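# Remove the cap from a marker on a desk

## Task

Take the cap off the marker so the two are apart, with both the marker and the cap resting on the desk. Then open the grippers and move the robot away from them. The run fails if the robot tips over or finishes tilted, and the result only counts if nothing but the desk holds the marker and cap in place at the end.

## Robot and tools

Robot: a two-wheeled cart (differential drive, no sideways motion) carrying a pan/tilt head with head_camera and two five-joint arms, left_arm and right_arm, each ending in a gripper with a fixed jaw and a swinging jaw and a wrist camera (left_wrist_camera, right_wrist_camera). The cart is 0.53 m wide and spans x = -0.35 to 0.07 m in the base frame.

Frames: the base frame sits on the floor between the drive wheels, x forward, y left, z up, in metres. The result fields left_hand and right_hand are the fixed-jaw tip of each hand in this frame; a held object sits next to it on the swinging-jaw side. Hand axes: z runs out along the fingers, y points from swinging jaw to fixed jaw. base_odometry is the base frame as it was when the scene began; it is computed from wheel rotation, so wheel slip shows as motion. Heading is in radians, -3.142 to 3.142, left positive.

Arm geometry: pan axes are vertical at x = -0.060, y = +0.155 (left) and -0.155 (right). The shoulder sits 0.03 m out from its pan axis and 0.89 m high. Link lengths: upper arm 0.116, forearm 0.135, hand 0.162 m. The fixed-jaw tip can reach roughly 0.44 m from the pan axis and cannot go below about 0.55 m above the floor.

Tool execute_actions(actions, cameras): actions is a list holding zero or one action. An action may contain "base", "joints", or both; their motions begin at once and may finish at different times. "base" holds exactly one relative command: {"translate_m": d}, a straight drive of d metres from where the base last measured itself (forward positive, -1.4 to 1.4), or {"rotate_rad": d}, an in-place turn of d radians (counter-clockwise seen from above positive, -3.2 to 3.2). "joints" is a single dictionary covering both arms and the head, keyed by joint name, each value an absolute target angle in radians. Names and ranges: head_pan_rad -3.2..3.2 (0 forward, positive left); head_tilt_rad -0.76..1.45 (0 level, positive down); for each prefix left_arm_ and right_arm_: shoulder_pan_rad -1.919..1.919, shoulder_lift_rad -1.745..1.745, elbow_flex_rad -1.69..1.58, wrist_flex_rad -1.658..1.658, wrist_roll_rad -2.743..2.841, gripper_rad 0..1.919. Done-tolerances: 0.02 for head, pan and roll; 0.1 lift; 0.07 elbow; 0.03 wrist_flex and gripper. One action runs at most 15 s. Unknown keys or out-of-range numbers cause the whole call to be rejected with no motion. Joints or base omitted from an action may keep driving toward earlier targets without any status showing it. cameras is a list of names from head_camera, left_wrist_camera, right_wrist_camera, all; omitted, null or ["all"] gives every camera, [] gives none. An empty actions list just reports state and images.

Joint meanings: shoulder_pan 0 aims left_arm to the left and right_arm to the right; positive swings either clockwise from above; straight ahead is +1.571 (left) and -1.571 (right). With lift, elbow and wrist_flex all 0, the upper arm stands up tilted 0.24 rad outward and forearm plus fingers are level; positive values bend downward, and their sum is the finger angle below horizontal (1.571 = pointing down, which requires the forearm no more than 0.08 rad above level). wrist_roll -1.522: jaws close across the arm plane, fixed jaw on the left looking outward; 1.619: fixed jaw on the right; 0.049: jaws close within the plane, fixed jaw below (level fingers) or toward the pan axis (fingers down). Gripper opening at the tips: 0 rad 0.003 m, 0.3 0.026, 0.6 0.049, 1 0.076, 1.919 0.106. With level fingers the hand body bulges about 0.08 m on the side opposite the fixed jaw's... specifically above when the fixed jaw is left, below when right, so over a desk keep the fixed jaw left.

Stowed posture: left pan -1.75, lift 0.05, elbow 1.35, wrist_flex -1.55, roll -1.52; right identical except pan 1.75. Stow in two steps (wrists first, then the rest) when away from loose items; leaving stow, avoid moving wrists first. Turning in place with arms stowed needs 0.44 m free radius; near a desk, turning or reversing can snag the cart rear and topple the robot.

Result lines: base_status and joint_status report how each motion ended: done (for the base, the wheels turned the commanded amount), off_target (resting away from target, possibly still pushing: load sag, obstruction or tripped motor), time_out (target dropped, holds position), not_followed (a self-collision check between arm links or between arms withheld that arm's targets; the gripper target still runs; the targets may be retried on later actions until replaced), limit_stop_at_motor_heat (resend the target). A gripper holding something reads off_target; done means empty or barely gripping. on_its_own lists motion you did not command. "joint command not followed" with a cause line flags a withheld arm. MOTOR HOT warns from 55 °C; OVER-TEMPERATURE FAULT at 70 °C halts that arm and is a stop, after which the rest of your calls in that reply are skipped. To halt a blocked joint, command its current reading.

Handling: loaded joints sag toward gravity; offset the next target by the observed sag. Hand positions may be off a few cm. A joint stuck over about 0.30 rad from target for about 2 s trips to 20 % torque; reset by waiting for it to settle, then commanding 0.2 rad beyond the reading away from the bad target (or 0.04 past a range end; the end itself for a jaw). The simulation continues while you compose replies, holding the last command. Squeeze by targeting up to 0.2 rad below the contact angle; lower adds nothing and may trip the jaw. Payload per hand about 0.4 kg extended, 0.7 kg within 0.28 m. Avoid pulling objects in front (tipping), arm-on-arm hits or presses, drops, slips and hard pushes.

Other tools: wait(seconds 0..10) returns state and images without new commands. zoom_image(camera, region [x0,y0,x1,y1] pixels, top-left origin, at most 504x504) magnifies the latest full image. read_manual(section "licences") returns licence text. finished_scene(scene) ends the current scene irrevocably once the last command has been held and reports success.

Each tool is called after "Emit:" by a JSON object that holds its "name" and its "arguments", one argument or row to a line.

## Session

Emit:
{"name": "execute_actions", "arguments": {
  "actions": [
    {"joints":{"head_tilt_rad":0.7}}
  ],
  "cameras": ["head_camera"]
}}

Scene clock: 1.27 s.
base_odometry: x=+0.000 y=+0.000 heading=+0.000 (m, m, rad; odometry frame)
base_status: not commanded
joint_positions: head_pan_rad=-0.032 head_tilt_rad=+0.694 left_arm_shoulder_pan_rad=-1.776 left_arm_shoulder_lift_rad=+0.039 left_arm_elbow_flex_rad=+1.361 left_arm_wrist_flex_rad=-1.584 left_arm_wrist_roll_rad=-1.528 left_arm_gripper_rad=+1.920 right_arm_shoulder_pan_rad=+1.763 right_arm_shoulder_lift_rad=+0.091 right_arm_elbow_flex_rad=+1.381 right_arm_wrist_flex_rad=-1.457 right_arm_wrist_roll_rad=-1.530 right_arm_gripper_rad=+1.920
joint_status: all done
left_hand: x=-0.3018 y=+0.0967 z=+0.9025 quat_wxyz=(-0.081, -0.636, -0.064, +0.765) (m; base frame)
right_hand: x=-0.3044 y=-0.1154 z=+0.8673 quat_wxyz=(-0.064, +0.709, -0.071, -0.699) (m; base frame)
pictures: head_camera
Images, in order (width x height): head_camera 644x476.

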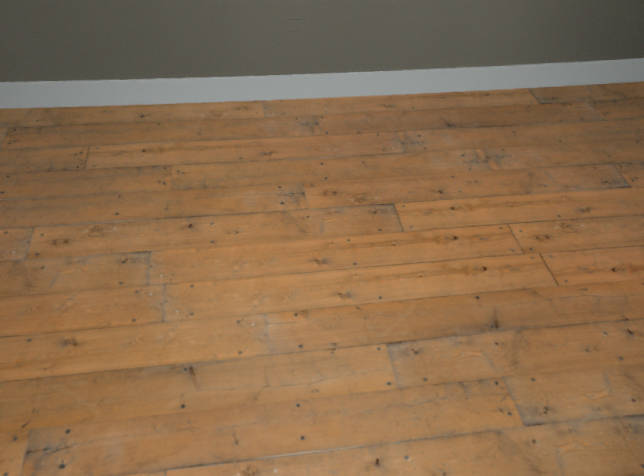

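Emit:
{"name": "execute_actions", "arguments": {
  "actions": [
    {"joints":{"head_tilt_rad":0.4,"head_pan_rad":1.3}}
  ],
  "cameras": ["head_camera"]
}}

Emit:
{"name": "execute_actions", "arguments": {
  "actions": [
    {"joints":{"head_pan_rad":2.6}}
  ],
  "cameras": ["head_camera"]
}}

Emit:
{"name": "execute_actions", "arguments": {
  "actions": [
    {"joints":{"head_pan_rad":-1.3}}
  ],
  "cameras": ["head_camera"]
}}

Emit:
{"name": "execute_actions", "arguments": {
  "actions": [
    {"joints":{"head_pan_rad":-2.6}}
  ],
  "cameras": ["head_camera"]
}}

Scene clock: 7.97 s.
base_odometry: x=+0.000 y=+0.000 heading=+0.000 (m, m, rad; odometry frame)
base_status: not commanded
joint_positions: head_pan_rad=+1.290 head_tilt_rad=+0.413 left_arm_shoulder_pan_rad=-1.776 left_arm_shoulder_lift_rad=+0.039 left_arm_elbow_flex_rad=+1.361 left_arm_wrist_flex_rad=-1.584 left_arm_wrist_roll_rad=-1.528 left_arm_gripper_rad=+1.920 right_arm_shoulder_pan_rad=+1.763 right_arm_shoulder_lift_rad=+0.091 right_arm_elbow_flex_rad=+1.381 right_arm_wrist_flex_rad=-1.457 right_arm_wrist_roll_rad=-1.530 right_arm_gripper_rad=+1.920
joint_status: all done
left_hand: x=-0.3018 y=+0.0967 z=+0.9025 quat_wxyz=(-0.081, -0.636, -0.064, +0.765) (m; base frame)
right_hand: x=-0.3044 y=-0.1154 z=+0.8673 quat_wxyz=(-0.064, +0.709, -0.071, -0.699) (m; base frame)
pictures: head_camera
Images, in order (width x height): head_camera 644x476.

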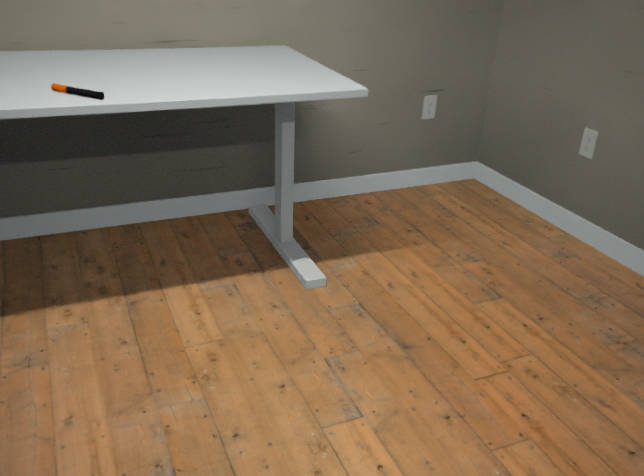

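Scene clock: 9.63 s.
base_odometry: x=+0.000 y=+0.000 heading=+0.000 (m, m, rad; odometry frame)
base_status: not commanded
joint_positions: head_pan_rad=+2.590 head_tilt_rad=+0.413 left_arm_shoulder_pan_rad=-1.776 left_arm_shoulder_lift_rad=+0.039 left_arm_elbow_flex_rad=+1.361 left_arm_wrist_flex_rad=-1.584 left_arm_wrist_roll_rad=-1.528 left_arm_gripper_rad=+1.920 right_arm_shoulder_pan_rad=+1.763 right_arm_shoulder_lift_rad=+0.091 right_arm_elbow_flex_rad=+1.381 right_arm_wrist_flex_rad=-1.457 right_arm_wrist_roll_rad=-1.530 right_arm_gripper_rad=+1.920
joint_status: all done
left_hand: x=-0.3018 y=+0.0967 z=+0.9025 quat_wxyz=(-0.081, -0.636, -0.064, +0.765) (m; base frame)
right_hand: x=-0.3044 y=-0.1154 z=+0.8673 quat_wxyz=(-0.064, +0.709, -0.071, -0.699) (m; base frame)
pictures: head_camera
Images, in order (width x height): head_camera 644x476.

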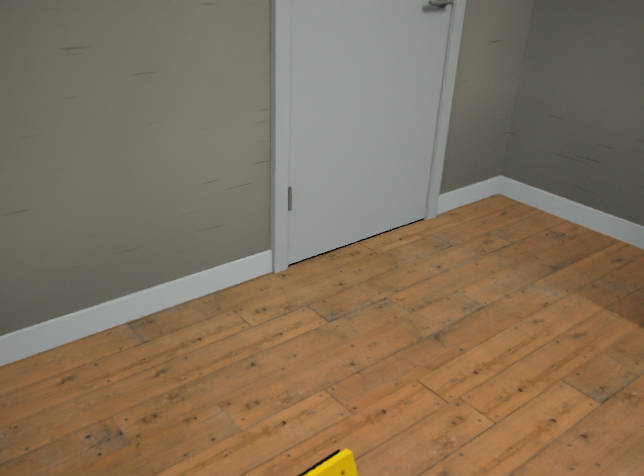

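Scene clock: 13.03 s.
base_odometry: x=+0.000 y=+0.000 heading=+0.000 (m, m, rad; odometry frame)
base_status: not commanded
joint_positions: head_pan_rad=-1.290 head_tilt_rad=+0.413 left_arm_shoulder_pan_rad=-1.776 left_arm_shoulder_lift_rad=+0.039 left_arm_elbow_flex_rad=+1.361 left_arm_wrist_flex_rad=-1.584 left_arm_wrist_roll_rad=-1.528 left_arm_gripper_rad=+1.920 right_arm_shoulder_pan_rad=+1.763 right_arm_shoulder_lift_rad=+0.091 right_arm_elbow_flex_rad=+1.381 right_arm_wrist_flex_rad=-1.457 right_arm_wrist_roll_rad=-1.530 right_arm_gripper_rad=+1.920
joint_status: all done
left_hand: x=-0.3018 y=+0.0967 z=+0.9025 quat_wxyz=(-0.081, -0.636, -0.064, +0.765) (m; base frame)
right_hand: x=-0.3044 y=-0.1154 z=+0.8673 quat_wxyz=(-0.064, +0.709, -0.071, -0.699) (m; base frame)
pictures: head_camera
Images, in order (width x height): head_camera 644x476.

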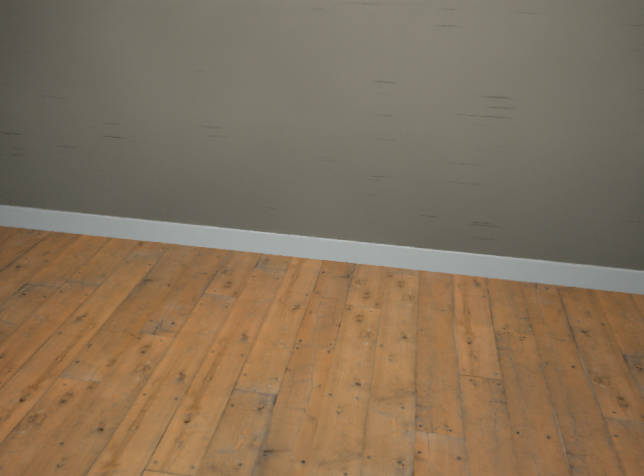

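Scene clock: 14.70 s.
base_odometry: x=+0.000 y=+0.000 heading=+0.000 (m, m, rad; odometry frame)
base_status: not commanded
joint_positions: head_pan_rad=-2.590 head_tilt_rad=+0.413 left_arm_shoulder_pan_rad=-1.776 left_arm_shoulder_lift_rad=+0.039 left_arm_elbow_flex_rad=+1.361 left_arm_wrist_flex_rad=-1.584 left_arm_wrist_roll_rad=-1.528 left_arm_gripper_rad=+1.920 right_arm_shoulder_pan_rad=+1.763 right_arm_shoulder_lift_rad=+0.091 right_arm_elbow_flex_rad=+1.381 right_arm_wrist_flex_rad=-1.457 right_arm_wrist_roll_rad=-1.530 right_arm_gripper_rad=+1.920
joint_status: all done
left_hand: x=-0.3018 y=+0.0967 z=+0.9025 quat_wxyz=(-0.081, -0.636, -0.064, +0.765) (m; base frame)
right_hand: x=-0.3044 y=-0.1154 z=+0.8673 quat_wxyz=(-0.064, +0.709, -0.071, -0.699) (m; base frame)
pictures: head_camera
Images, in order (width x height): head_camera 644x476.

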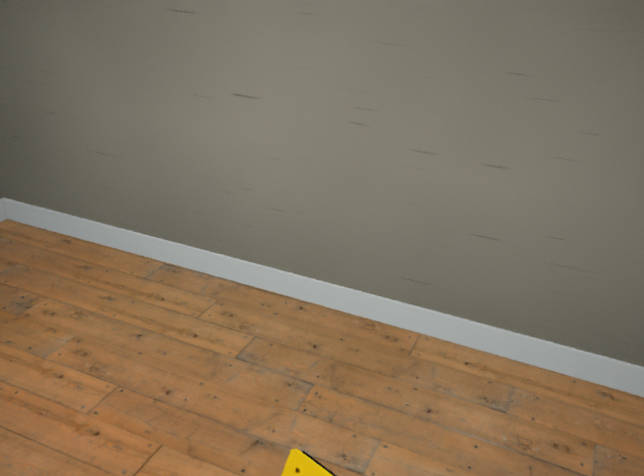

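Emit:
{"name": "execute_actions", "arguments": {
  "actions": [
    {"base":{"rotate_rad":1.75},"joints":{"head_pan_rad":0}}
  ],
  "cameras": ["head_camera"]
}}

Emit:
{"name": "execute_actions", "arguments": {
  "actions": [
    {"base":{"translate_m":0.6},"joints":{"head_tilt_rad":0.6}}
  ],
  "cameras": ["head_camera"]
}}

Scene clock: 22.43 s.
base_odometry: x=-0.001 y=+0.000 heading=+1.749 (m, m, rad; odometry frame)
base_status: done
joint_positions: head_pan_rad=-0.010 head_tilt_rad=+0.413 left_arm_shoulder_pan_rad=-1.776 left_arm_shoulder_lift_rad=+0.039 left_arm_elbow_flex_rad=+1.361 left_arm_wrist_flex_rad=-1.584 left_arm_wrist_roll_rad=-1.528 left_arm_gripper_rad=+1.920 right_arm_shoulder_pan_rad=+1.763 right_arm_shoulder_lift_rad=+0.091 right_arm_elbow_flex_rad=+1.381 right_arm_wrist_flex_rad=-1.457 right_arm_wrist_roll_rad=-1.530 right_arm_gripper_rad=+1.920
joint_status: all done
left_hand: x=-0.3018 y=+0.0967 z=+0.9025 quat_wxyz=(-0.081, -0.636, -0.064, +0.765) (m; base frame)
right_hand: x=-0.3044 y=-0.1154 z=+0.8673 quat_wxyz=(-0.064, +0.709, -0.071, -0.699) (m; base frame)
pictures: head_camera
Images, in order (width x height): head_camera 644x476.

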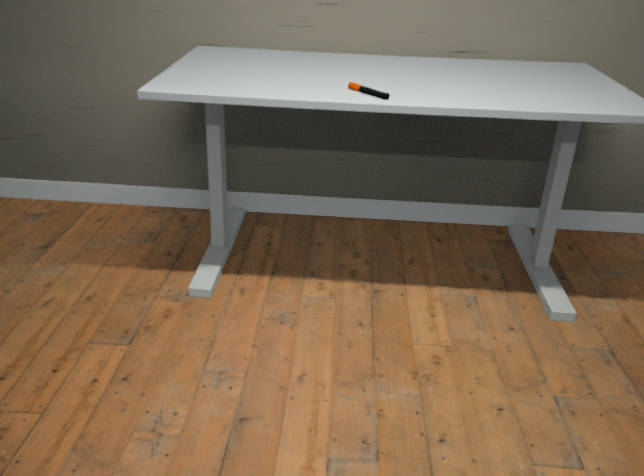

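Scene clock: 26.27 s.
base_odometry: x=-0.109 y=+0.590 heading=+1.751 (m, m, rad; odometry frame)
base_status: done
joint_positions: head_pan_rad=-0.010 head_tilt_rad=+0.594 left_arm_shoulder_pan_rad=-1.776 left_arm_shoulder_lift_rad=+0.039 left_arm_elbow_flex_rad=+1.361 left_arm_wrist_flex_rad=-1.584 left_arm_wrist_roll_rad=-1.528 left_arm_gripper_rad=+1.920 right_arm_shoulder_pan_rad=+1.763 right_arm_shoulder_lift_rad=+0.091 right_arm_elbow_flex_rad=+1.381 right_arm_wrist_flex_rad=-1.457 right_arm_wrist_roll_rad=-1.530 right_arm_gripper_rad=+1.920
joint_status: all done
left_hand: x=-0.3018 y=+0.0967 z=+0.9025 quat_wxyz=(-0.081, -0.636, -0.064, +0.765) (m; base frame)
right_hand: x=-0.3044 y=-0.1154 z=+0.8673 quat_wxyz=(-0.064, +0.709, -0.071, -0.699) (m; base frame)
pictures: head_camera
Images, in order (width x height): head_camera 644x476.

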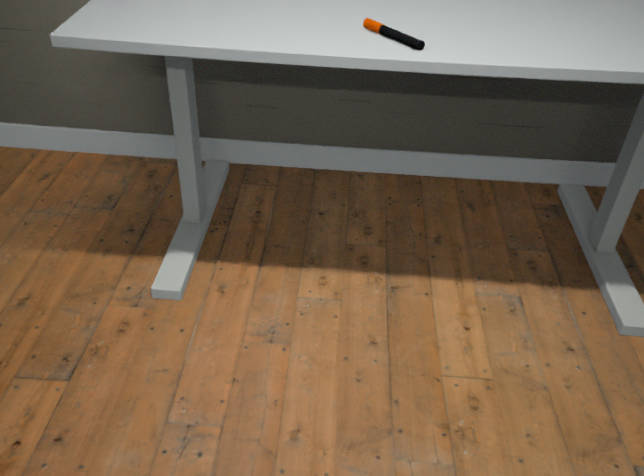

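Emit:
{"name": "execute_actions", "arguments": {
  "actions": [
    {"base":{"rotate_rad":-0.15}}
  ],
  "cameras": []
}}

Emit:
{"name": "execute_actions", "arguments": {
  "actions": [
    {"base":{"translate_m":0.7},"joints":{"head_tilt_rad":0.8,"left_arm_shoulder_pan_rad":1.571,"right_arm_shoulder_pan_rad":-1.571,"left_arm_shoulder_lift_rad":-0.3,"right_arm_shoulder_lift_rad":-0.3,"left_arm_elbow_flex_rad":0.3,"right_arm_elbow_flex_rad":0.3}}
  ],
  "cameras": ["head_camera"]
}}

Scene clock: 31.47 s.
base_odometry: x=-0.109 y=+0.591 heading=+1.601 (m, m, rad; odometry frame)
base_status: done
joint_positions: head_pan_rad=-0.010 head_tilt_rad=+0.594 left_arm_shoulder_pan_rad=-1.776 left_arm_shoulder_lift_rad=+0.039 left_arm_elbow_flex_rad=+1.361 left_arm_wrist_flex_rad=-1.584 left_arm_wrist_roll_rad=-1.528 left_arm_gripper_rad=+1.920 right_arm_shoulder_pan_rad=+1.763 right_arm_shoulder_lift_rad=+0.091 right_arm_elbow_flex_rad=+1.381 right_arm_wrist_flex_rad=-1.457 right_arm_wrist_roll_rad=-1.530 right_arm_gripper_rad=+1.920
joint_status: not commanded
left_hand: x=-0.3018 y=+0.0967 z=+0.9025 quat_wxyz=(-0.081, -0.636, -0.064, +0.765) (m; base frame)
right_hand: x=-0.3044 y=-0.1154 z=+0.8673 quat_wxyz=(-0.064, +0.709, -0.071, -0.699) (m; base frame)
pictures: none
No camera images: the call's "cameras" was empty. Leave "cameras" out to get every camera's image.

Scene clock: 35.73 s.
base_odometry: x=-0.129 y=+1.291 heading=+1.600 (m, m, rad; odometry frame)
base_status: done
joint_positions: head_pan_rad=-0.010 head_tilt_rad=+0.795 left_arm_shoulder_pan_rad=+1.560 left_arm_shoulder_lift_rad=-0.275 left_arm_elbow_flex_rad=+0.334 left_arm_wrist_flex_rad=-1.584 left_arm_wrist_roll_rad=-1.528 left_arm_gripper_rad=+1.920 right_arm_shoulder_pan_rad=-1.560 right_arm_shoulder_lift_rad=-0.268 right_arm_elbow_flex_rad=+0.332 right_arm_wrist_flex_rad=-1.457 right_arm_wrist_roll_rad=-1.530 right_arm_gripper_rad=+1.920
joint_status: all done
left_hand: x=+0.1090 y=+0.1645 z=+1.1677 quat_wxyz=(+1.000, +0.000, +0.022, +0.008) (m; base frame)
right_hand: x=+0.1311 y=-0.1493 z=+1.1645 quat_wxyz=(+0.996, +0.001, +0.089, -0.001) (m; base frame)
pictures: head_camera
Images, in order (width x height): head_camera 644x476.

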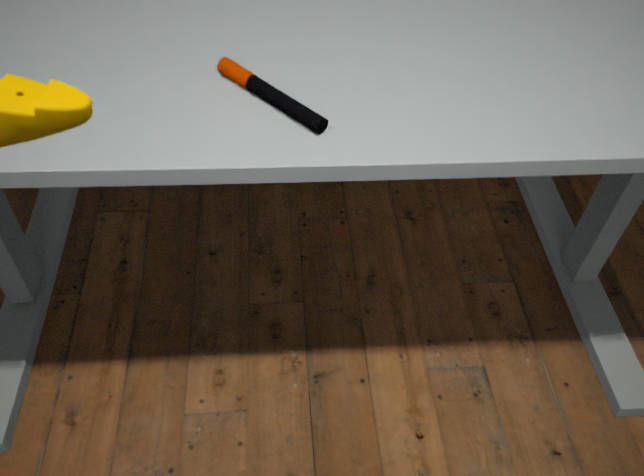

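Emit:
{"name": "execute_actions", "arguments": {
  "actions": [
    {"base":{"translate_m":0.35},"joints":{"head_tilt_rad":1.0}}
  ],
  "cameras": ["head_camera"]
}}

Scene clock: 42.03 s.
base_odometry: x=-0.139 y=+1.641 heading=+1.601 (m, m, rad; odometry frame)
base_status: done
joint_positions: head_pan_rad=-0.010 head_tilt_rad=+0.995 left_arm_shoulder_pan_rad=+1.560 left_arm_shoulder_lift_rad=-0.277 left_arm_elbow_flex_rad=+0.334 left_arm_wrist_flex_rad=-1.584 left_arm_wrist_roll_rad=-1.528 left_arm_gripper_rad=+1.920 right_arm_shoulder_pan_rad=-1.560 right_arm_shoulder_lift_rad=-0.269 right_arm_elbow_flex_rad=+0.332 right_arm_wrist_flex_rad=-1.457 right_arm_wrist_roll_rad=-1.530 right_arm_gripper_rad=+1.920
joint_status: all done
left_hand: x=+0.1086 y=+0.1645 z=+1.1679 quat_wxyz=(+1.000, +0.000, +0.022, +0.008) (m; base frame)
right_hand: x=+0.1307 y=-0.1493 z=+1.1648 quat_wxyz=(+0.996, +0.001, +0.088, -0.001) (m; base frame)
pictures: head_camera
Images, in order (width x height): head_camera 644x476.

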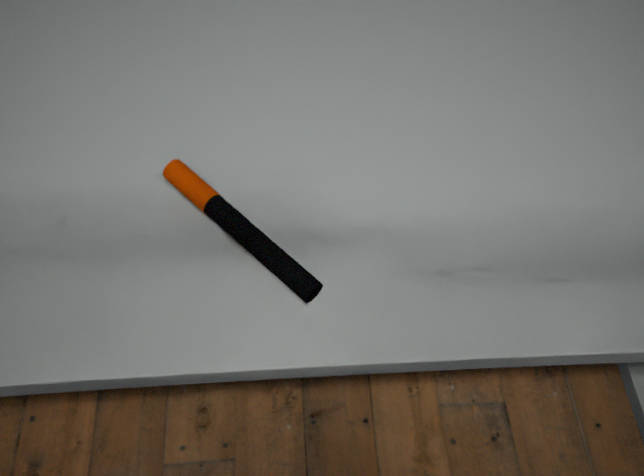

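Emit:
{"name": "execute_actions", "arguments": {
  "actions": [
    {"base":{"rotate_rad":0.3},"joints":{"right_arm_shoulder_pan_rad":-1.9,"right_arm_shoulder_lift_rad":0.6,"right_arm_elbow_flex_rad":-0.5,"right_arm_wrist_flex_rad":0.7,"right_arm_gripper_rad":0.8}}
  ]
}}

Scene clock: 59.97 s.
base_odometry: x=-0.139 y=+1.641 heading=+1.900 (m, m, rad; odometry frame)
base_status: done
joint_positions: head_pan_rad=-0.010 head_tilt_rad=+0.995 left_arm_shoulder_pan_rad=+1.560 left_arm_shoulder_lift_rad=-0.277 left_arm_elbow_flex_rad=+0.334 left_arm_wrist_flex_rad=-1.584 left_arm_wrist_roll_rad=-1.528 left_arm_gripper_rad=+1.920 right_arm_shoulder_pan_rad=-1.890 right_arm_shoulder_lift_rad=+0.623 right_arm_elbow_flex_rad=-0.461 right_arm_wrist_flex_rad=+0.698 right_arm_wrist_roll_rad=-1.530 right_arm_gripper_rad=+0.811
joint_status: all done
left_hand: x=+0.1086 y=+0.1645 z=+1.1679 quat_wxyz=(+1.000, +0.000, +0.022, +0.008) (m; base frame)
right_hand: x=+0.2770 y=-0.0356 z=+0.8306 quat_wxyz=(+0.343, -0.145, +0.926, +0.057) (m; base frame)
pictures: head_camera, left_wrist_camera, right_wrist_camera
Images, in order (width x height): head_camera 644x476, left_wrist_camera 644x476, right_wrist_camera 644x476.

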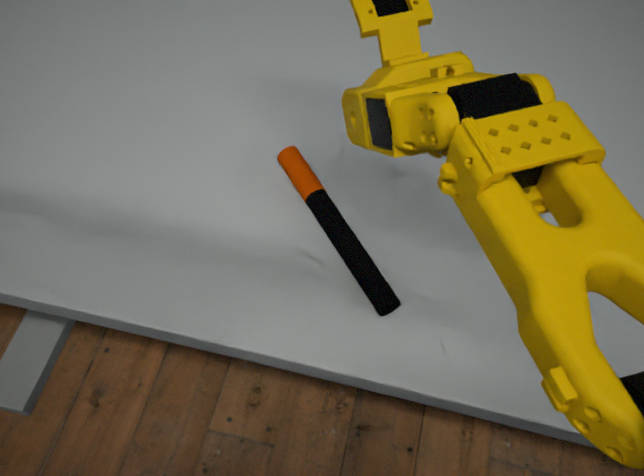

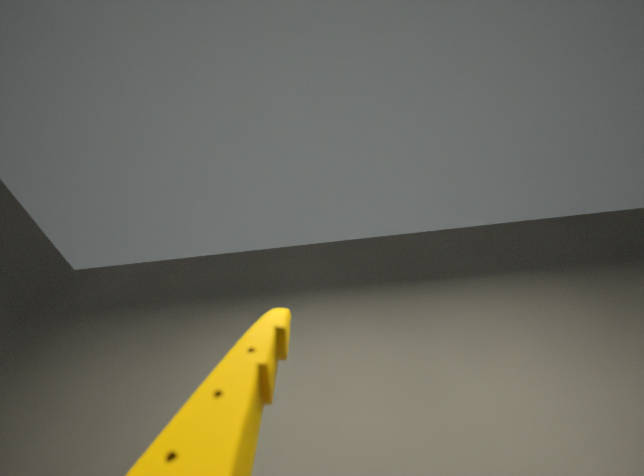

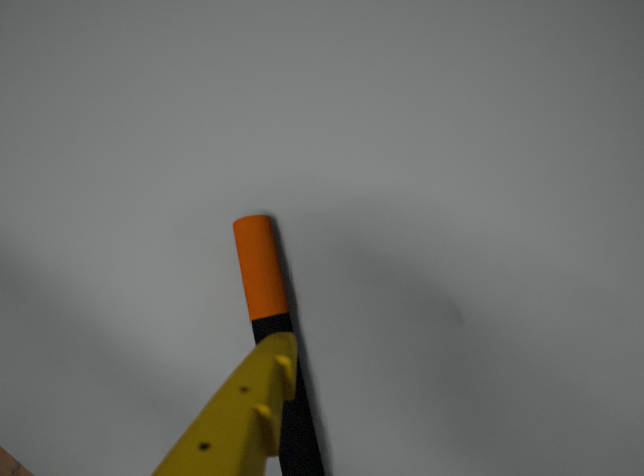

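Emit:
{"name": "execute_actions", "arguments": {
  "actions": [
    {"base":{"rotate_rad":0.06},"joints":{"right_arm_shoulder_pan_rad":-1.919,"right_arm_shoulder_lift_rad":0.8,"right_arm_wrist_flex_rad":0.75}}
  ],
  "cameras": ["head_camera","right_wrist_camera"]
}}

Scene clock: 63.40 s.
base_odometry: x=-0.138 y=+1.640 heading=+1.962 (m, m, rad; odometry frame)
base_status: done
joint_positions: head_pan_rad=-0.010 head_tilt_rad=+0.995 left_arm_shoulder_pan_rad=+1.560 left_arm_shoulder_lift_rad=-0.277 left_arm_elbow_flex_rad=+0.334 left_arm_wrist_flex_rad=-1.584 left_arm_wrist_roll_rad=-1.528 left_arm_gripper_rad=+1.920 right_arm_shoulder_pan_rad=-1.897 right_arm_shoulder_lift_rad=+0.823 right_arm_elbow_flex_rad=-0.464 right_arm_wrist_flex_rad=+0.748 right_arm_wrist_roll_rad=-1.530 right_arm_gripper_rad=+0.811
joint_status: right_arm_shoulder_pan_rad off_target (ended at -1.898, target -1.919); the others done
joint sent to its limit — the command would take right_arm_shoulder_pan_rad past its lower limit, so that joint was sent only as far as its limit.
left_hand: x=+0.1086 y=+0.1645 z=+1.1679 quat_wxyz=(+1.000, +0.000, +0.022, +0.008) (m; base frame)
right_hand: x=+0.2518 y=-0.0412 z=+0.7639 quat_wxyz=(+0.227, -0.154, +0.961, +0.038) (m; base frame)
pictures: head_camera, right_wrist_camera
Images, in order (width x height): head_camera 644x476, right_wrist_camera 644x476.

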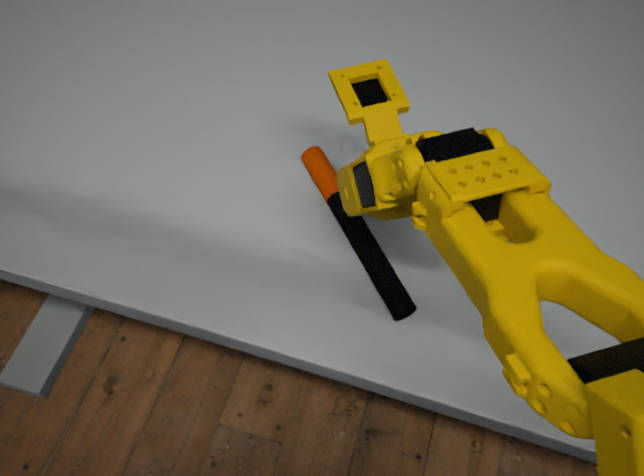

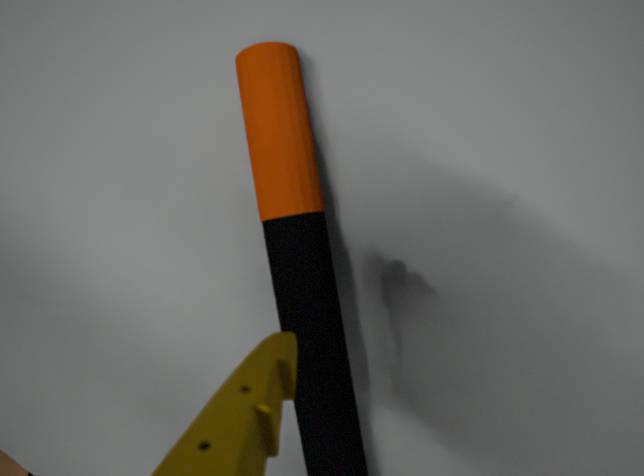

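Slightly more left, then lower.

Emit:
{"name": "execute_actions", "arguments": {
  "actions": [
    {"base":{"rotate_rad":0.03}}
  ],
  "cameras": []
}}

Emit:
{"name": "execute_actions", "arguments": {
  "actions": [
    {"joints":{"right_arm_shoulder_lift_rad":0.88}}
  ],
  "cameras": ["right_wrist_camera"]
}}

Emit:
{"name": "execute_actions", "arguments": {
  "actions": [
    {"joints":{"right_arm_gripper_rad":0.05}}
  ],
  "cameras": ["right_wrist_camera"]
}}

Scene clock: 67.43 s.
base_odometry: x=-0.138 y=+1.639 heading=+1.992 (m, m, rad; odometry frame)
base_status: done
joint_positions: head_pan_rad=-0.010 head_tilt_rad=+0.995 left_arm_shoulder_pan_rad=+1.560 left_arm_shoulder_lift_rad=-0.277 left_arm_elbow_flex_rad=+0.334 left_arm_wrist_flex_rad=-1.584 left_arm_wrist_roll_rad=-1.528 left_arm_gripper_rad=+1.920 right_arm_shoulder_pan_rad=-1.897 right_arm_shoulder_lift_rad=+0.823 right_arm_elbow_flex_rad=-0.464 right_arm_wrist_flex_rad=+0.748 right_arm_wrist_roll_rad=-1.530 right_arm_gripper_rad=+0.811
joint_status: not commanded
left_hand: x=+0.1086 y=+0.1645 z=+1.1679 quat_wxyz=(+1.000, +0.000, +0.022, +0.008) (m; base frame)
right_hand: x=+0.2518 y=-0.0412 z=+0.7639 quat_wxyz=(+0.227, -0.154, +0.961, +0.038) (m; base frame)
pictures: none
No camera images: the call's "cameras" was empty. Leave "cameras" out to get every camera's image.

Scene clock: 68.10 s.
base_odometry: x=-0.138 y=+1.639 heading=+1.992 (m, m, rad; odometry frame)
base_status: not commanded
joint_positions: head_pan_rad=-0.010 head_tilt_rad=+0.995 left_arm_shoulder_pan_rad=+1.560 left_arm_shoulder_lift_rad=-0.277 left_arm_elbow_flex_rad=+0.334 left_arm_wrist_flex_rad=-1.584 left_arm_wrist_roll_rad=-1.528 left_arm_gripper_rad=+1.920 right_arm_shoulder_pan_rad=-1.897 right_arm_shoulder_lift_rad=+0.904 right_arm_elbow_flex_rad=-0.467 right_arm_wrist_flex_rad=+0.748 right_arm_wrist_roll_rad=-1.530 right_arm_gripper_rad=+0.811
joint_status: all done
left_hand: x=+0.1086 y=+0.1645 z=+1.1679 quat_wxyz=(+1.000, +0.000, +0.022, +0.008) (m; base frame)
right_hand: x=+0.2414 y=-0.0447 z=+0.7405 quat_wxyz=(+0.189, -0.156, +0.969, +0.032) (m; base frame)
pictures: right_wrist_camera
Images, in order (width x height): right_wrist_camera 644x476.

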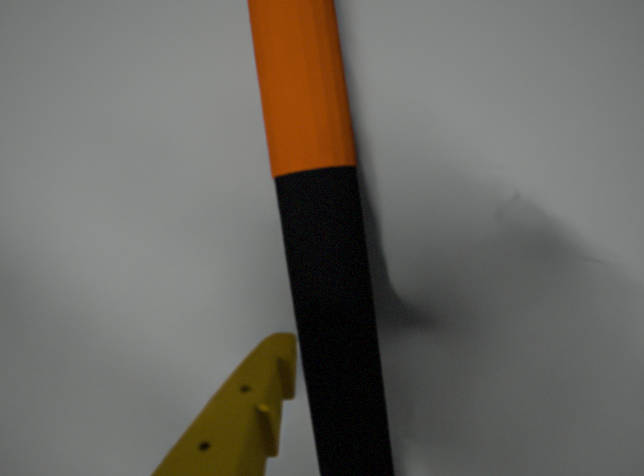

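Scene clock: 69.00 s.
base_odometry: x=-0.138 y=+1.639 heading=+1.992 (m, m, rad; odometry frame)
base_status: not commanded
joint_positions: head_pan_rad=-0.010 head_tilt_rad=+0.995 left_arm_shoulder_pan_rad=+1.560 left_arm_shoulder_lift_rad=-0.277 left_arm_elbow_flex_rad=+0.334 left_arm_wrist_flex_rad=-1.584 left_arm_wrist_roll_rad=-1.528 left_arm_gripper_rad=+1.920 right_arm_shoulder_pan_rad=-1.897 right_arm_shoulder_lift_rad=+0.904 right_arm_elbow_flex_rad=-0.467 right_arm_wrist_flex_rad=+0.748 right_arm_wrist_roll_rad=-1.530 right_arm_gripper_rad=+0.063
joint_status: all done
left_hand: x=+0.1086 y=+0.1645 z=+1.1679 quat_wxyz=(+1.000, +0.000, +0.022, +0.008) (m; base frame)
right_hand: x=+0.2414 y=-0.0447 z=+0.7405 quat_wxyz=(+0.189, -0.156, +0.969, +0.032) (m; base frame)
pictures: right_wrist_camera
Images, in order (width x height): right_wrist_camera 644x476.

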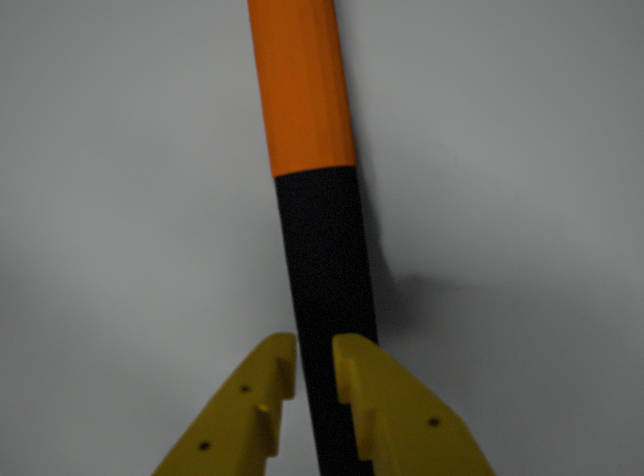

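Too high still.

Emit:
{"name": "execute_actions", "arguments": {
  "actions": [
    {"joints":{"right_arm_gripper_rad":0.8}}
  ],
  "cameras": []
}}

Emit:
{"name": "execute_actions", "arguments": {
  "actions": [
    {"joints":{"right_arm_shoulder_lift_rad":1.0,"right_arm_wrist_flex_rad":0.68}}
  ],
  "cameras": ["right_wrist_camera"]
}}

Emit:
{"name": "execute_actions", "arguments": {
  "actions": [
    {"joints":{"right_arm_gripper_rad":0.05}}
  ],
  "cameras": ["right_wrist_camera"]
}}

Scene clock: 73.93 s.
base_odometry: x=-0.138 y=+1.639 heading=+1.992 (m, m, rad; odometry frame)
base_status: not commanded
joint_positions: head_pan_rad=-0.010 head_tilt_rad=+0.995 left_arm_shoulder_pan_rad=+1.560 left_arm_shoulder_lift_rad=-0.277 left_arm_elbow_flex_rad=+0.334 left_arm_wrist_flex_rad=-1.584 left_arm_wrist_roll_rad=-1.528 left_arm_gripper_rad=+1.920 right_arm_shoulder_pan_rad=-1.897 right_arm_shoulder_lift_rad=+0.904 right_arm_elbow_flex_rad=-0.467 right_arm_wrist_flex_rad=+0.748 right_arm_wrist_roll_rad=-1.530 right_arm_gripper_rad=+0.787
joint_status: all done
left_hand: x=+0.1086 y=+0.1645 z=+1.1679 quat_wxyz=(+1.000, +0.000, +0.022, +0.008) (m; base frame)
right_hand: x=+0.2414 y=-0.0447 z=+0.7405 quat_wxyz=(+0.189, -0.156, +0.969, +0.032) (m; base frame)
pictures: none
No camera images: the call's "cameras" was empty. Leave "cameras" out to get every camera's image.

Scene clock: 74.63 s.
base_odometry: x=-0.138 y=+1.639 heading=+1.992 (m, m, rad; odometry frame)
base_status: not commanded
joint_positions: head_pan_rad=-0.010 head_tilt_rad=+0.995 left_arm_shoulder_pan_rad=+1.560 left_arm_shoulder_lift_rad=-0.277 left_arm_elbow_flex_rad=+0.334 left_arm_wrist_flex_rad=-1.584 left_arm_wrist_roll_rad=-1.528 left_arm_gripper_rad=+1.920 right_arm_shoulder_pan_rad=-1.897 right_arm_shoulder_lift_rad=+1.013 right_arm_elbow_flex_rad=-0.473 right_arm_wrist_flex_rad=+0.689 right_arm_wrist_roll_rad=-1.530 right_arm_gripper_rad=+0.789
joint_status: all done
left_hand: x=+0.1086 y=+0.1645 z=+1.1679 quat_wxyz=(+1.000, +0.000, +0.022, +0.008) (m; base frame)
right_hand: x=+0.2339 y=-0.0473 z=+0.7137 quat_wxyz=(+0.168, -0.156, +0.973, +0.028) (m; base frame)
pictures: right_wrist_camera
Images, in order (width x height): right_wrist_camera 644x476.

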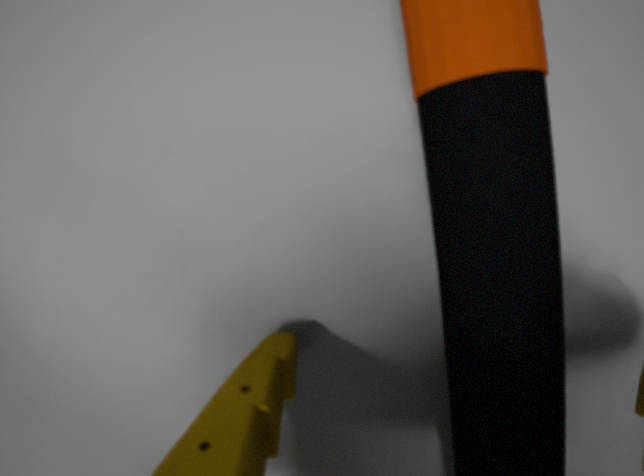

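Scene clock: 75.53 s.
base_odometry: x=-0.138 y=+1.639 heading=+1.992 (m, m, rad; odometry frame)
base_status: not commanded
joint_positions: head_pan_rad=-0.010 head_tilt_rad=+0.995 left_arm_shoulder_pan_rad=+1.560 left_arm_shoulder_lift_rad=-0.277 left_arm_elbow_flex_rad=+0.334 left_arm_wrist_flex_rad=-1.584 left_arm_wrist_roll_rad=-1.528 left_arm_gripper_rad=+1.920 right_arm_shoulder_pan_rad=-1.897 right_arm_shoulder_lift_rad=+1.013 right_arm_elbow_flex_rad=-0.480 right_arm_wrist_flex_rad=+0.687 right_arm_wrist_roll_rad=-1.530 right_arm_gripper_rad=+0.205
joint_status: right_arm_gripper_rad off_target (ended at +0.205, target +0.050)
left_hand: x=+0.1086 y=+0.1645 z=+1.1679 quat_wxyz=(+1.000, +0.000, +0.022, +0.008) (m; base frame)
right_hand: x=+0.2354 y=-0.0468 z=+0.7149 quat_wxyz=(+0.172, -0.156, +0.972, +0.029) (m; base frame)
pictures: right_wrist_camera
Images, in order (width x height): right_wrist_camera 644x476.

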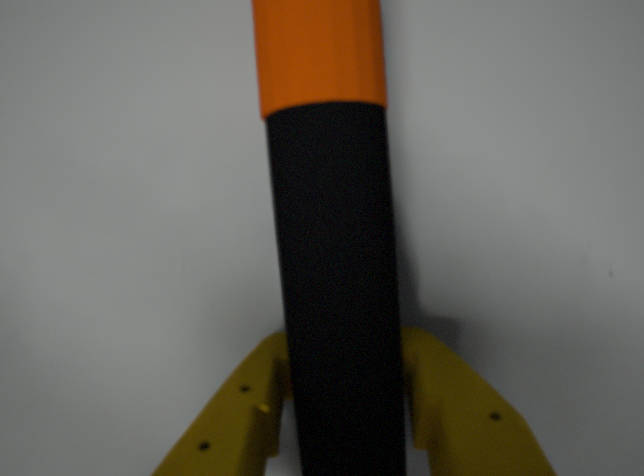

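Emit:
{"name": "execute_actions", "arguments": {
  "actions": [
    {"joints":{"right_arm_shoulder_lift_rad":0.65,"right_arm_elbow_flex_rad":-0.7,"right_arm_wrist_flex_rad":0.7,"left_arm_shoulder_pan_rad":1.6,"left_arm_shoulder_lift_rad":0.65,"left_arm_elbow_flex_rad":-0.7,"left_arm_wrist_flex_rad":0.7,"left_arm_wrist_roll_rad":0.05,"left_arm_gripper_rad":0.9}}
  ],
  "cameras": []
}}

Emit:
{"name": "execute_actions", "arguments": {
  "actions": [
    {"joints":{"right_arm_wrist_roll_rad":-0.1,"head_tilt_rad":0.8}}
  ]
}}

Scene clock: 89.83 s.
base_odometry: x=-0.138 y=+1.639 heading=+1.992 (m, m, rad; odometry frame)
base_status: not commanded
joint_positions: head_pan_rad=-0.010 head_tilt_rad=+0.995 left_arm_shoulder_pan_rad=+1.589 left_arm_shoulder_lift_rad=+0.674 left_arm_elbow_flex_rad=-0.659 left_arm_wrist_flex_rad=+0.697 left_arm_wrist_roll_rad=+0.040 left_arm_gripper_rad=+0.912 right_arm_shoulder_pan_rad=-1.897 right_arm_shoulder_lift_rad=+0.722 right_arm_elbow_flex_rad=-0.662 right_arm_wrist_flex_rad=+0.698 right_arm_wrist_roll_rad=-1.530 right_arm_gripper_rad=+0.205
joint_status: all done
left_hand: x=+0.3138 y=+0.1477 z=+0.8567 quat_wxyz=(+0.293, -0.634, +0.652, -0.296) (m; base frame)
right_hand: x=+0.2949 y=-0.0266 z=+0.8468 quat_wxyz=(+0.390, -0.146, +0.907, +0.066) (m; base frame)
pictures: none
No camera images: the call's "cameras" was empty. Leave "cameras" out to get every camera's image.

Scene clock: 91.70 s.
base_odometry: x=-0.138 y=+1.639 heading=+1.992 (m, m, rad; odometry frame)
base_status: not commanded
joint_positions: head_pan_rad=-0.010 head_tilt_rad=+0.815 left_arm_shoulder_pan_rad=+1.589 left_arm_shoulder_lift_rad=+0.674 left_arm_elbow_flex_rad=-0.659 left_arm_wrist_flex_rad=+0.697 left_arm_wrist_roll_rad=+0.040 left_arm_gripper_rad=+0.912 right_arm_shoulder_pan_rad=-1.897 right_arm_shoulder_lift_rad=+0.722 right_arm_elbow_flex_rad=-0.662 right_arm_wrist_flex_rad=+0.698 right_arm_wrist_roll_rad=-0.108 right_arm_gripper_rad=+0.205
joint_status: all done
left_hand: x=+0.3138 y=+0.1477 z=+0.8567 quat_wxyz=(+0.293, -0.634, +0.652, -0.296) (m; base frame)
right_hand: x=+0.2921 y=-0.0348 z=+0.8412 quat_wxyz=(+0.339, -0.702, +0.592, -0.205) (m; base frame)
pictures: head_camera, left_wrist_camera, right_wrist_camera
Images, in order (width x height): head_camera 644x476, left_wrist_camera 644x476, right_wrist_camera 644x476.

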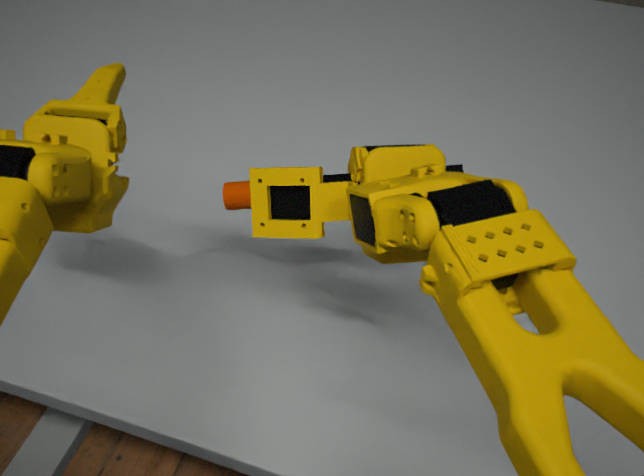

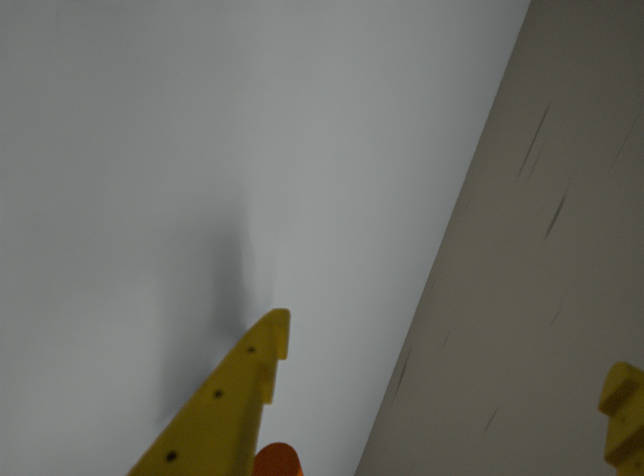

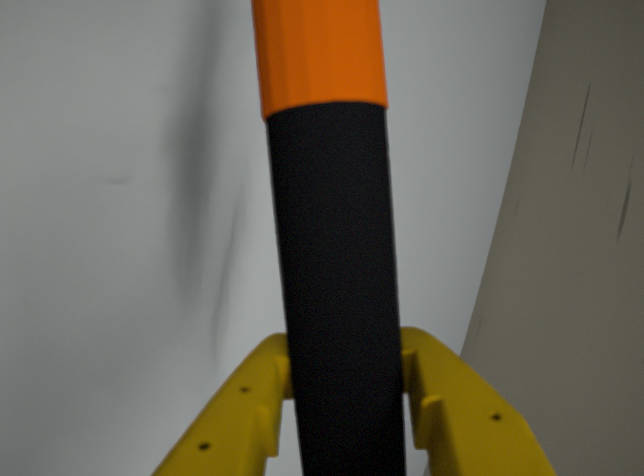

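Emit:
{"name": "execute_actions", "arguments": {
  "actions": [
    {"joints":{"left_arm_shoulder_lift_rad":0.75}}
  ],
  "cameras": []
}}

Emit:
{"name": "execute_actions", "arguments": {
  "actions": [
    {"joints":{"left_arm_shoulder_pan_rad":1.8}}
  ],
  "cameras": ["head_camera","left_wrist_camera"]
}}

Scene clock: 95.63 s.
base_odometry: x=-0.138 y=+1.639 heading=+1.992 (m, m, rad; odometry frame)
base_status: not commanded
joint_positions: head_pan_rad=-0.010 head_tilt_rad=+0.815 left_arm_shoulder_pan_rad=+1.589 left_arm_shoulder_lift_rad=+0.774 left_arm_elbow_flex_rad=-0.662 left_arm_wrist_flex_rad=+0.699 left_arm_wrist_roll_rad=+0.040 left_arm_gripper_rad=+0.912 right_arm_shoulder_pan_rad=-1.897 right_arm_shoulder_lift_rad=+0.722 right_arm_elbow_flex_rad=-0.662 right_arm_wrist_flex_rad=+0.698 right_arm_wrist_roll_rad=-0.108 right_arm_gripper_rad=+0.205
joint_status: all done
left_hand: x=+0.3086 y=+0.1478 z=+0.8233 quat_wxyz=(+0.261, -0.647, +0.666, -0.264) (m; base frame)
right_hand: x=+0.2921 y=-0.0348 z=+0.8412 quat_wxyz=(+0.339, -0.702, +0.592, -0.205) (m; base frame)
pictures: none
No camera images: the call's "cameras" was empty. Leave "cameras" out to get every camera's image.

Scene clock: 96.47 s.
base_odometry: x=-0.138 y=+1.639 heading=+1.992 (m, m, rad; odometry frame)
base_status: not commanded
joint_positions: head_pan_rad=-0.010 head_tilt_rad=+0.815 left_arm_shoulder_pan_rad=+1.790 left_arm_shoulder_lift_rad=+0.774 left_arm_elbow_flex_rad=-0.662 left_arm_wrist_flex_rad=+0.699 left_arm_wrist_roll_rad=+0.040 left_arm_gripper_rad=+0.912 right_arm_shoulder_pan_rad=-1.897 right_arm_shoulder_lift_rad=+0.722 right_arm_elbow_flex_rad=-0.662 right_arm_wrist_flex_rad=+0.698 right_arm_wrist_roll_rad=-0.108 right_arm_gripper_rad=+0.205
joint_status: all done
left_hand: x=+0.2997 y=+0.0744 z=+0.8233 quat_wxyz=(+0.233, -0.577, +0.727, -0.289) (m; base frame)
right_hand: x=+0.2921 y=-0.0348 z=+0.8412 quat_wxyz=(+0.339, -0.702, +0.592, -0.205) (m; base frame)
pictures: head_camera, left_wrist_camera
Images, in order (width x height): head_camera 644x476, left_wrist_camera 644x476.

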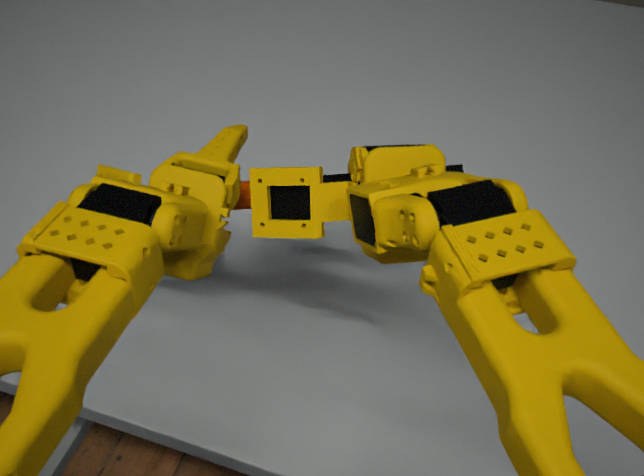

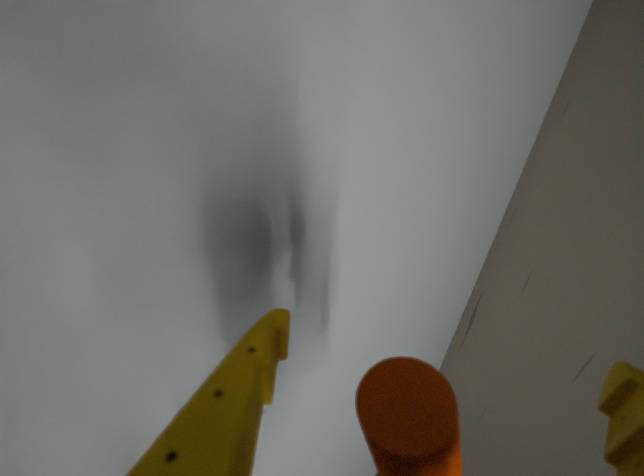

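Emit:
{"name": "execute_actions", "arguments": {
  "actions": [
    {"joints":{"left_arm_shoulder_pan_rad":1.86,"left_arm_shoulder_lift_rad":0.71}}
  ],
  "cameras": ["head_camera","left_wrist_camera"]
}}

Emit:
{"name": "execute_actions", "arguments": {
  "actions": [
    {"joints":{"left_arm_gripper_rad":0.05}}
  ],
  "cameras": ["left_wrist_camera"]
}}

Emit:
{"name": "execute_actions", "arguments": {
  "actions": [
    {"joints":{"left_arm_shoulder_pan_rad":1.65,"right_arm_shoulder_pan_rad":-1.75}}
  ],
  "cameras": ["head_camera","left_wrist_camera"]
}}

Scene clock: 101.40 s.
base_odometry: x=-0.138 y=+1.639 heading=+1.992 (m, m, rad; odometry frame)
base_status: not commanded
joint_positions: head_pan_rad=-0.010 head_tilt_rad=+0.815 left_arm_shoulder_pan_rad=+1.839 left_arm_shoulder_lift_rad=+0.768 left_arm_elbow_flex_rad=-0.662 left_arm_wrist_flex_rad=+0.699 left_arm_wrist_roll_rad=+0.041 left_arm_gripper_rad=+0.912 right_arm_shoulder_pan_rad=-1.897 right_arm_shoulder_lift_rad=+0.722 right_arm_elbow_flex_rad=-0.662 right_arm_wrist_flex_rad=+0.698 right_arm_wrist_roll_rad=-0.108 right_arm_gripper_rad=+0.205
joint_status: left_arm_shoulder_pan_rad off_target (ended at +1.839, target +1.860); the others done
left_hand: x=+0.2958 y=+0.0567 z=+0.8254 quat_wxyz=(+0.228, -0.559, +0.740, -0.297) (m; base frame)
right_hand: x=+0.2921 y=-0.0348 z=+0.8412 quat_wxyz=(+0.339, -0.702, +0.592, -0.205) (m; base frame)
pictures: head_camera, left_wrist_camera
Images, in order (width x height): head_camera 644x476, left_wrist_camera 644x476.

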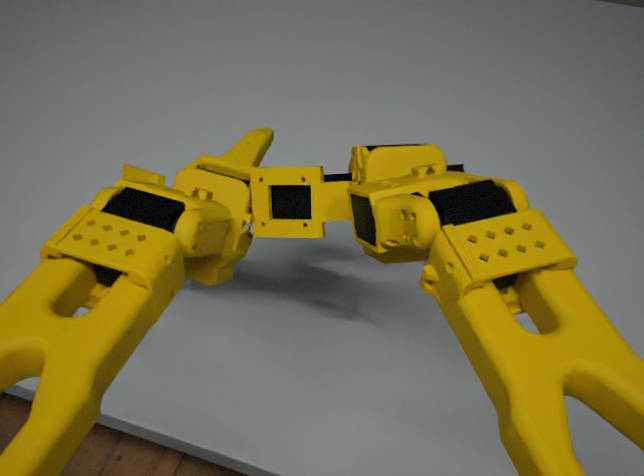

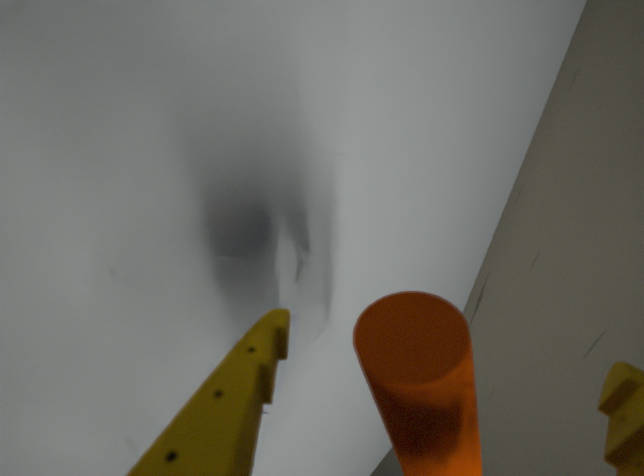

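Scene clock: 102.37 s.
base_odometry: x=-0.138 y=+1.639 heading=+1.992 (m, m, rad; odometry frame)
base_status: not commanded
joint_positions: head_pan_rad=-0.010 head_tilt_rad=+0.815 left_arm_shoulder_pan_rad=+1.829 left_arm_shoulder_lift_rad=+0.732 left_arm_elbow_flex_rad=-0.694 left_arm_wrist_flex_rad=+0.699 left_arm_wrist_roll_rad=+0.049 left_arm_gripper_rad=+0.182 right_arm_shoulder_pan_rad=-1.897 right_arm_shoulder_lift_rad=+0.722 right_arm_elbow_flex_rad=-0.654 right_arm_wrist_flex_rad=+0.713 right_arm_wrist_roll_rad=-0.102 right_arm_gripper_rad=+0.204
joint_status: left_arm_gripper_rad off_target (ended at +0.182, target +0.050)
left_hand: x=+0.3026 y=+0.0590 z=+0.8453 quat_wxyz=(+0.247, -0.558, +0.724, -0.321) (m; base frame)
right_hand: x=+0.2895 y=-0.0358 z=+0.8377 quat_wxyz=(+0.329, -0.707, +0.593, -0.200) (m; base frame)
pictures: left_wrist_camera
Images, in order (width x height): left_wrist_camera 644x476.

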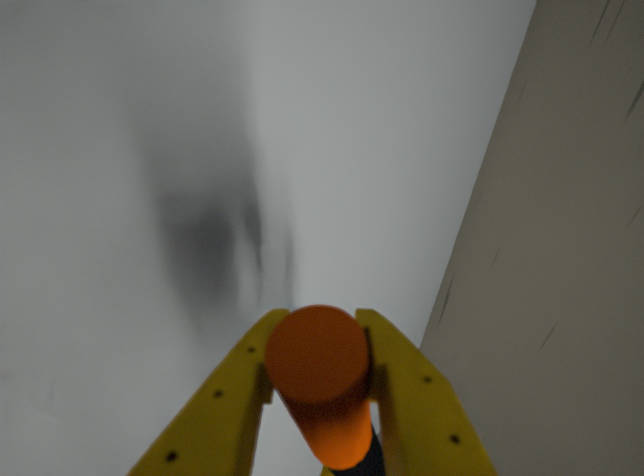

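Scene clock: 103.27 s.
base_odometry: x=-0.138 y=+1.639 heading=+1.992 (m, m, rad; odometry frame)
base_status: not commanded
joint_positions: head_pan_rad=-0.010 head_tilt_rad=+0.815 left_arm_shoulder_pan_rad=+1.658 left_arm_shoulder_lift_rad=+0.734 left_arm_elbow_flex_rad=-0.694 left_arm_wrist_flex_rad=+0.699 left_arm_wrist_roll_rad=+0.049 left_arm_gripper_rad=+0.165 right_arm_shoulder_pan_rad=-1.759 right_arm_shoulder_lift_rad=+0.722 right_arm_elbow_flex_rad=-0.658 right_arm_wrist_flex_rad=+0.713 right_arm_wrist_roll_rad=-0.102 right_arm_gripper_rad=+0.203
joint_status: all done
left_hand: x=+0.3135 y=+0.1218 z=+0.8448 quat_wxyz=(+0.273, -0.618, +0.674, -0.298) (m; base frame)
right_hand: x=+0.3030 y=-0.0849 z=+0.8384 quat_wxyz=(+0.316, -0.664, +0.640, -0.223) (m; base frame)
pictures: head_camera, left_wrist_camera
Images, in order (width x height): head_camera 644x476, left_wrist_camera 644x476.

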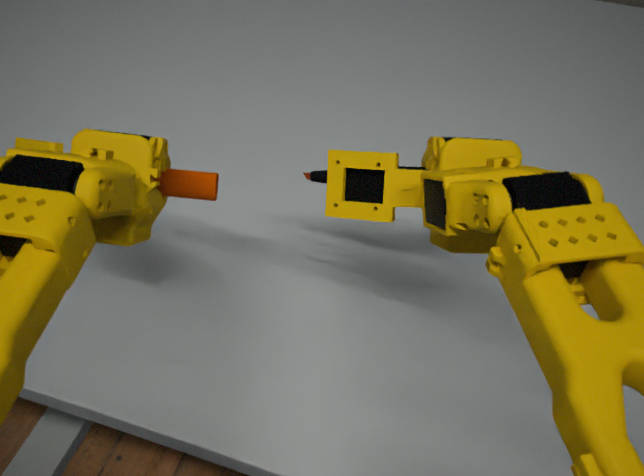

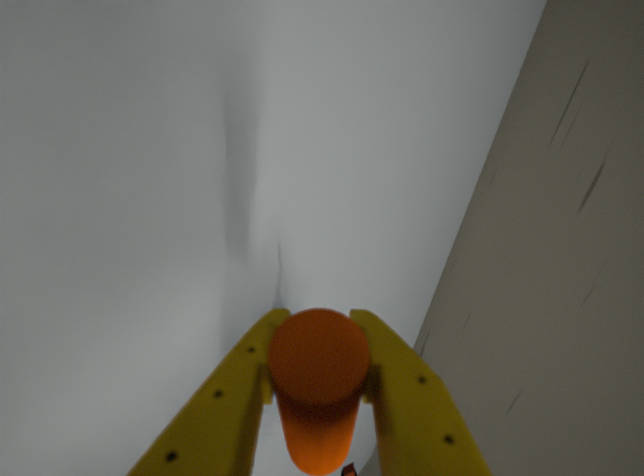

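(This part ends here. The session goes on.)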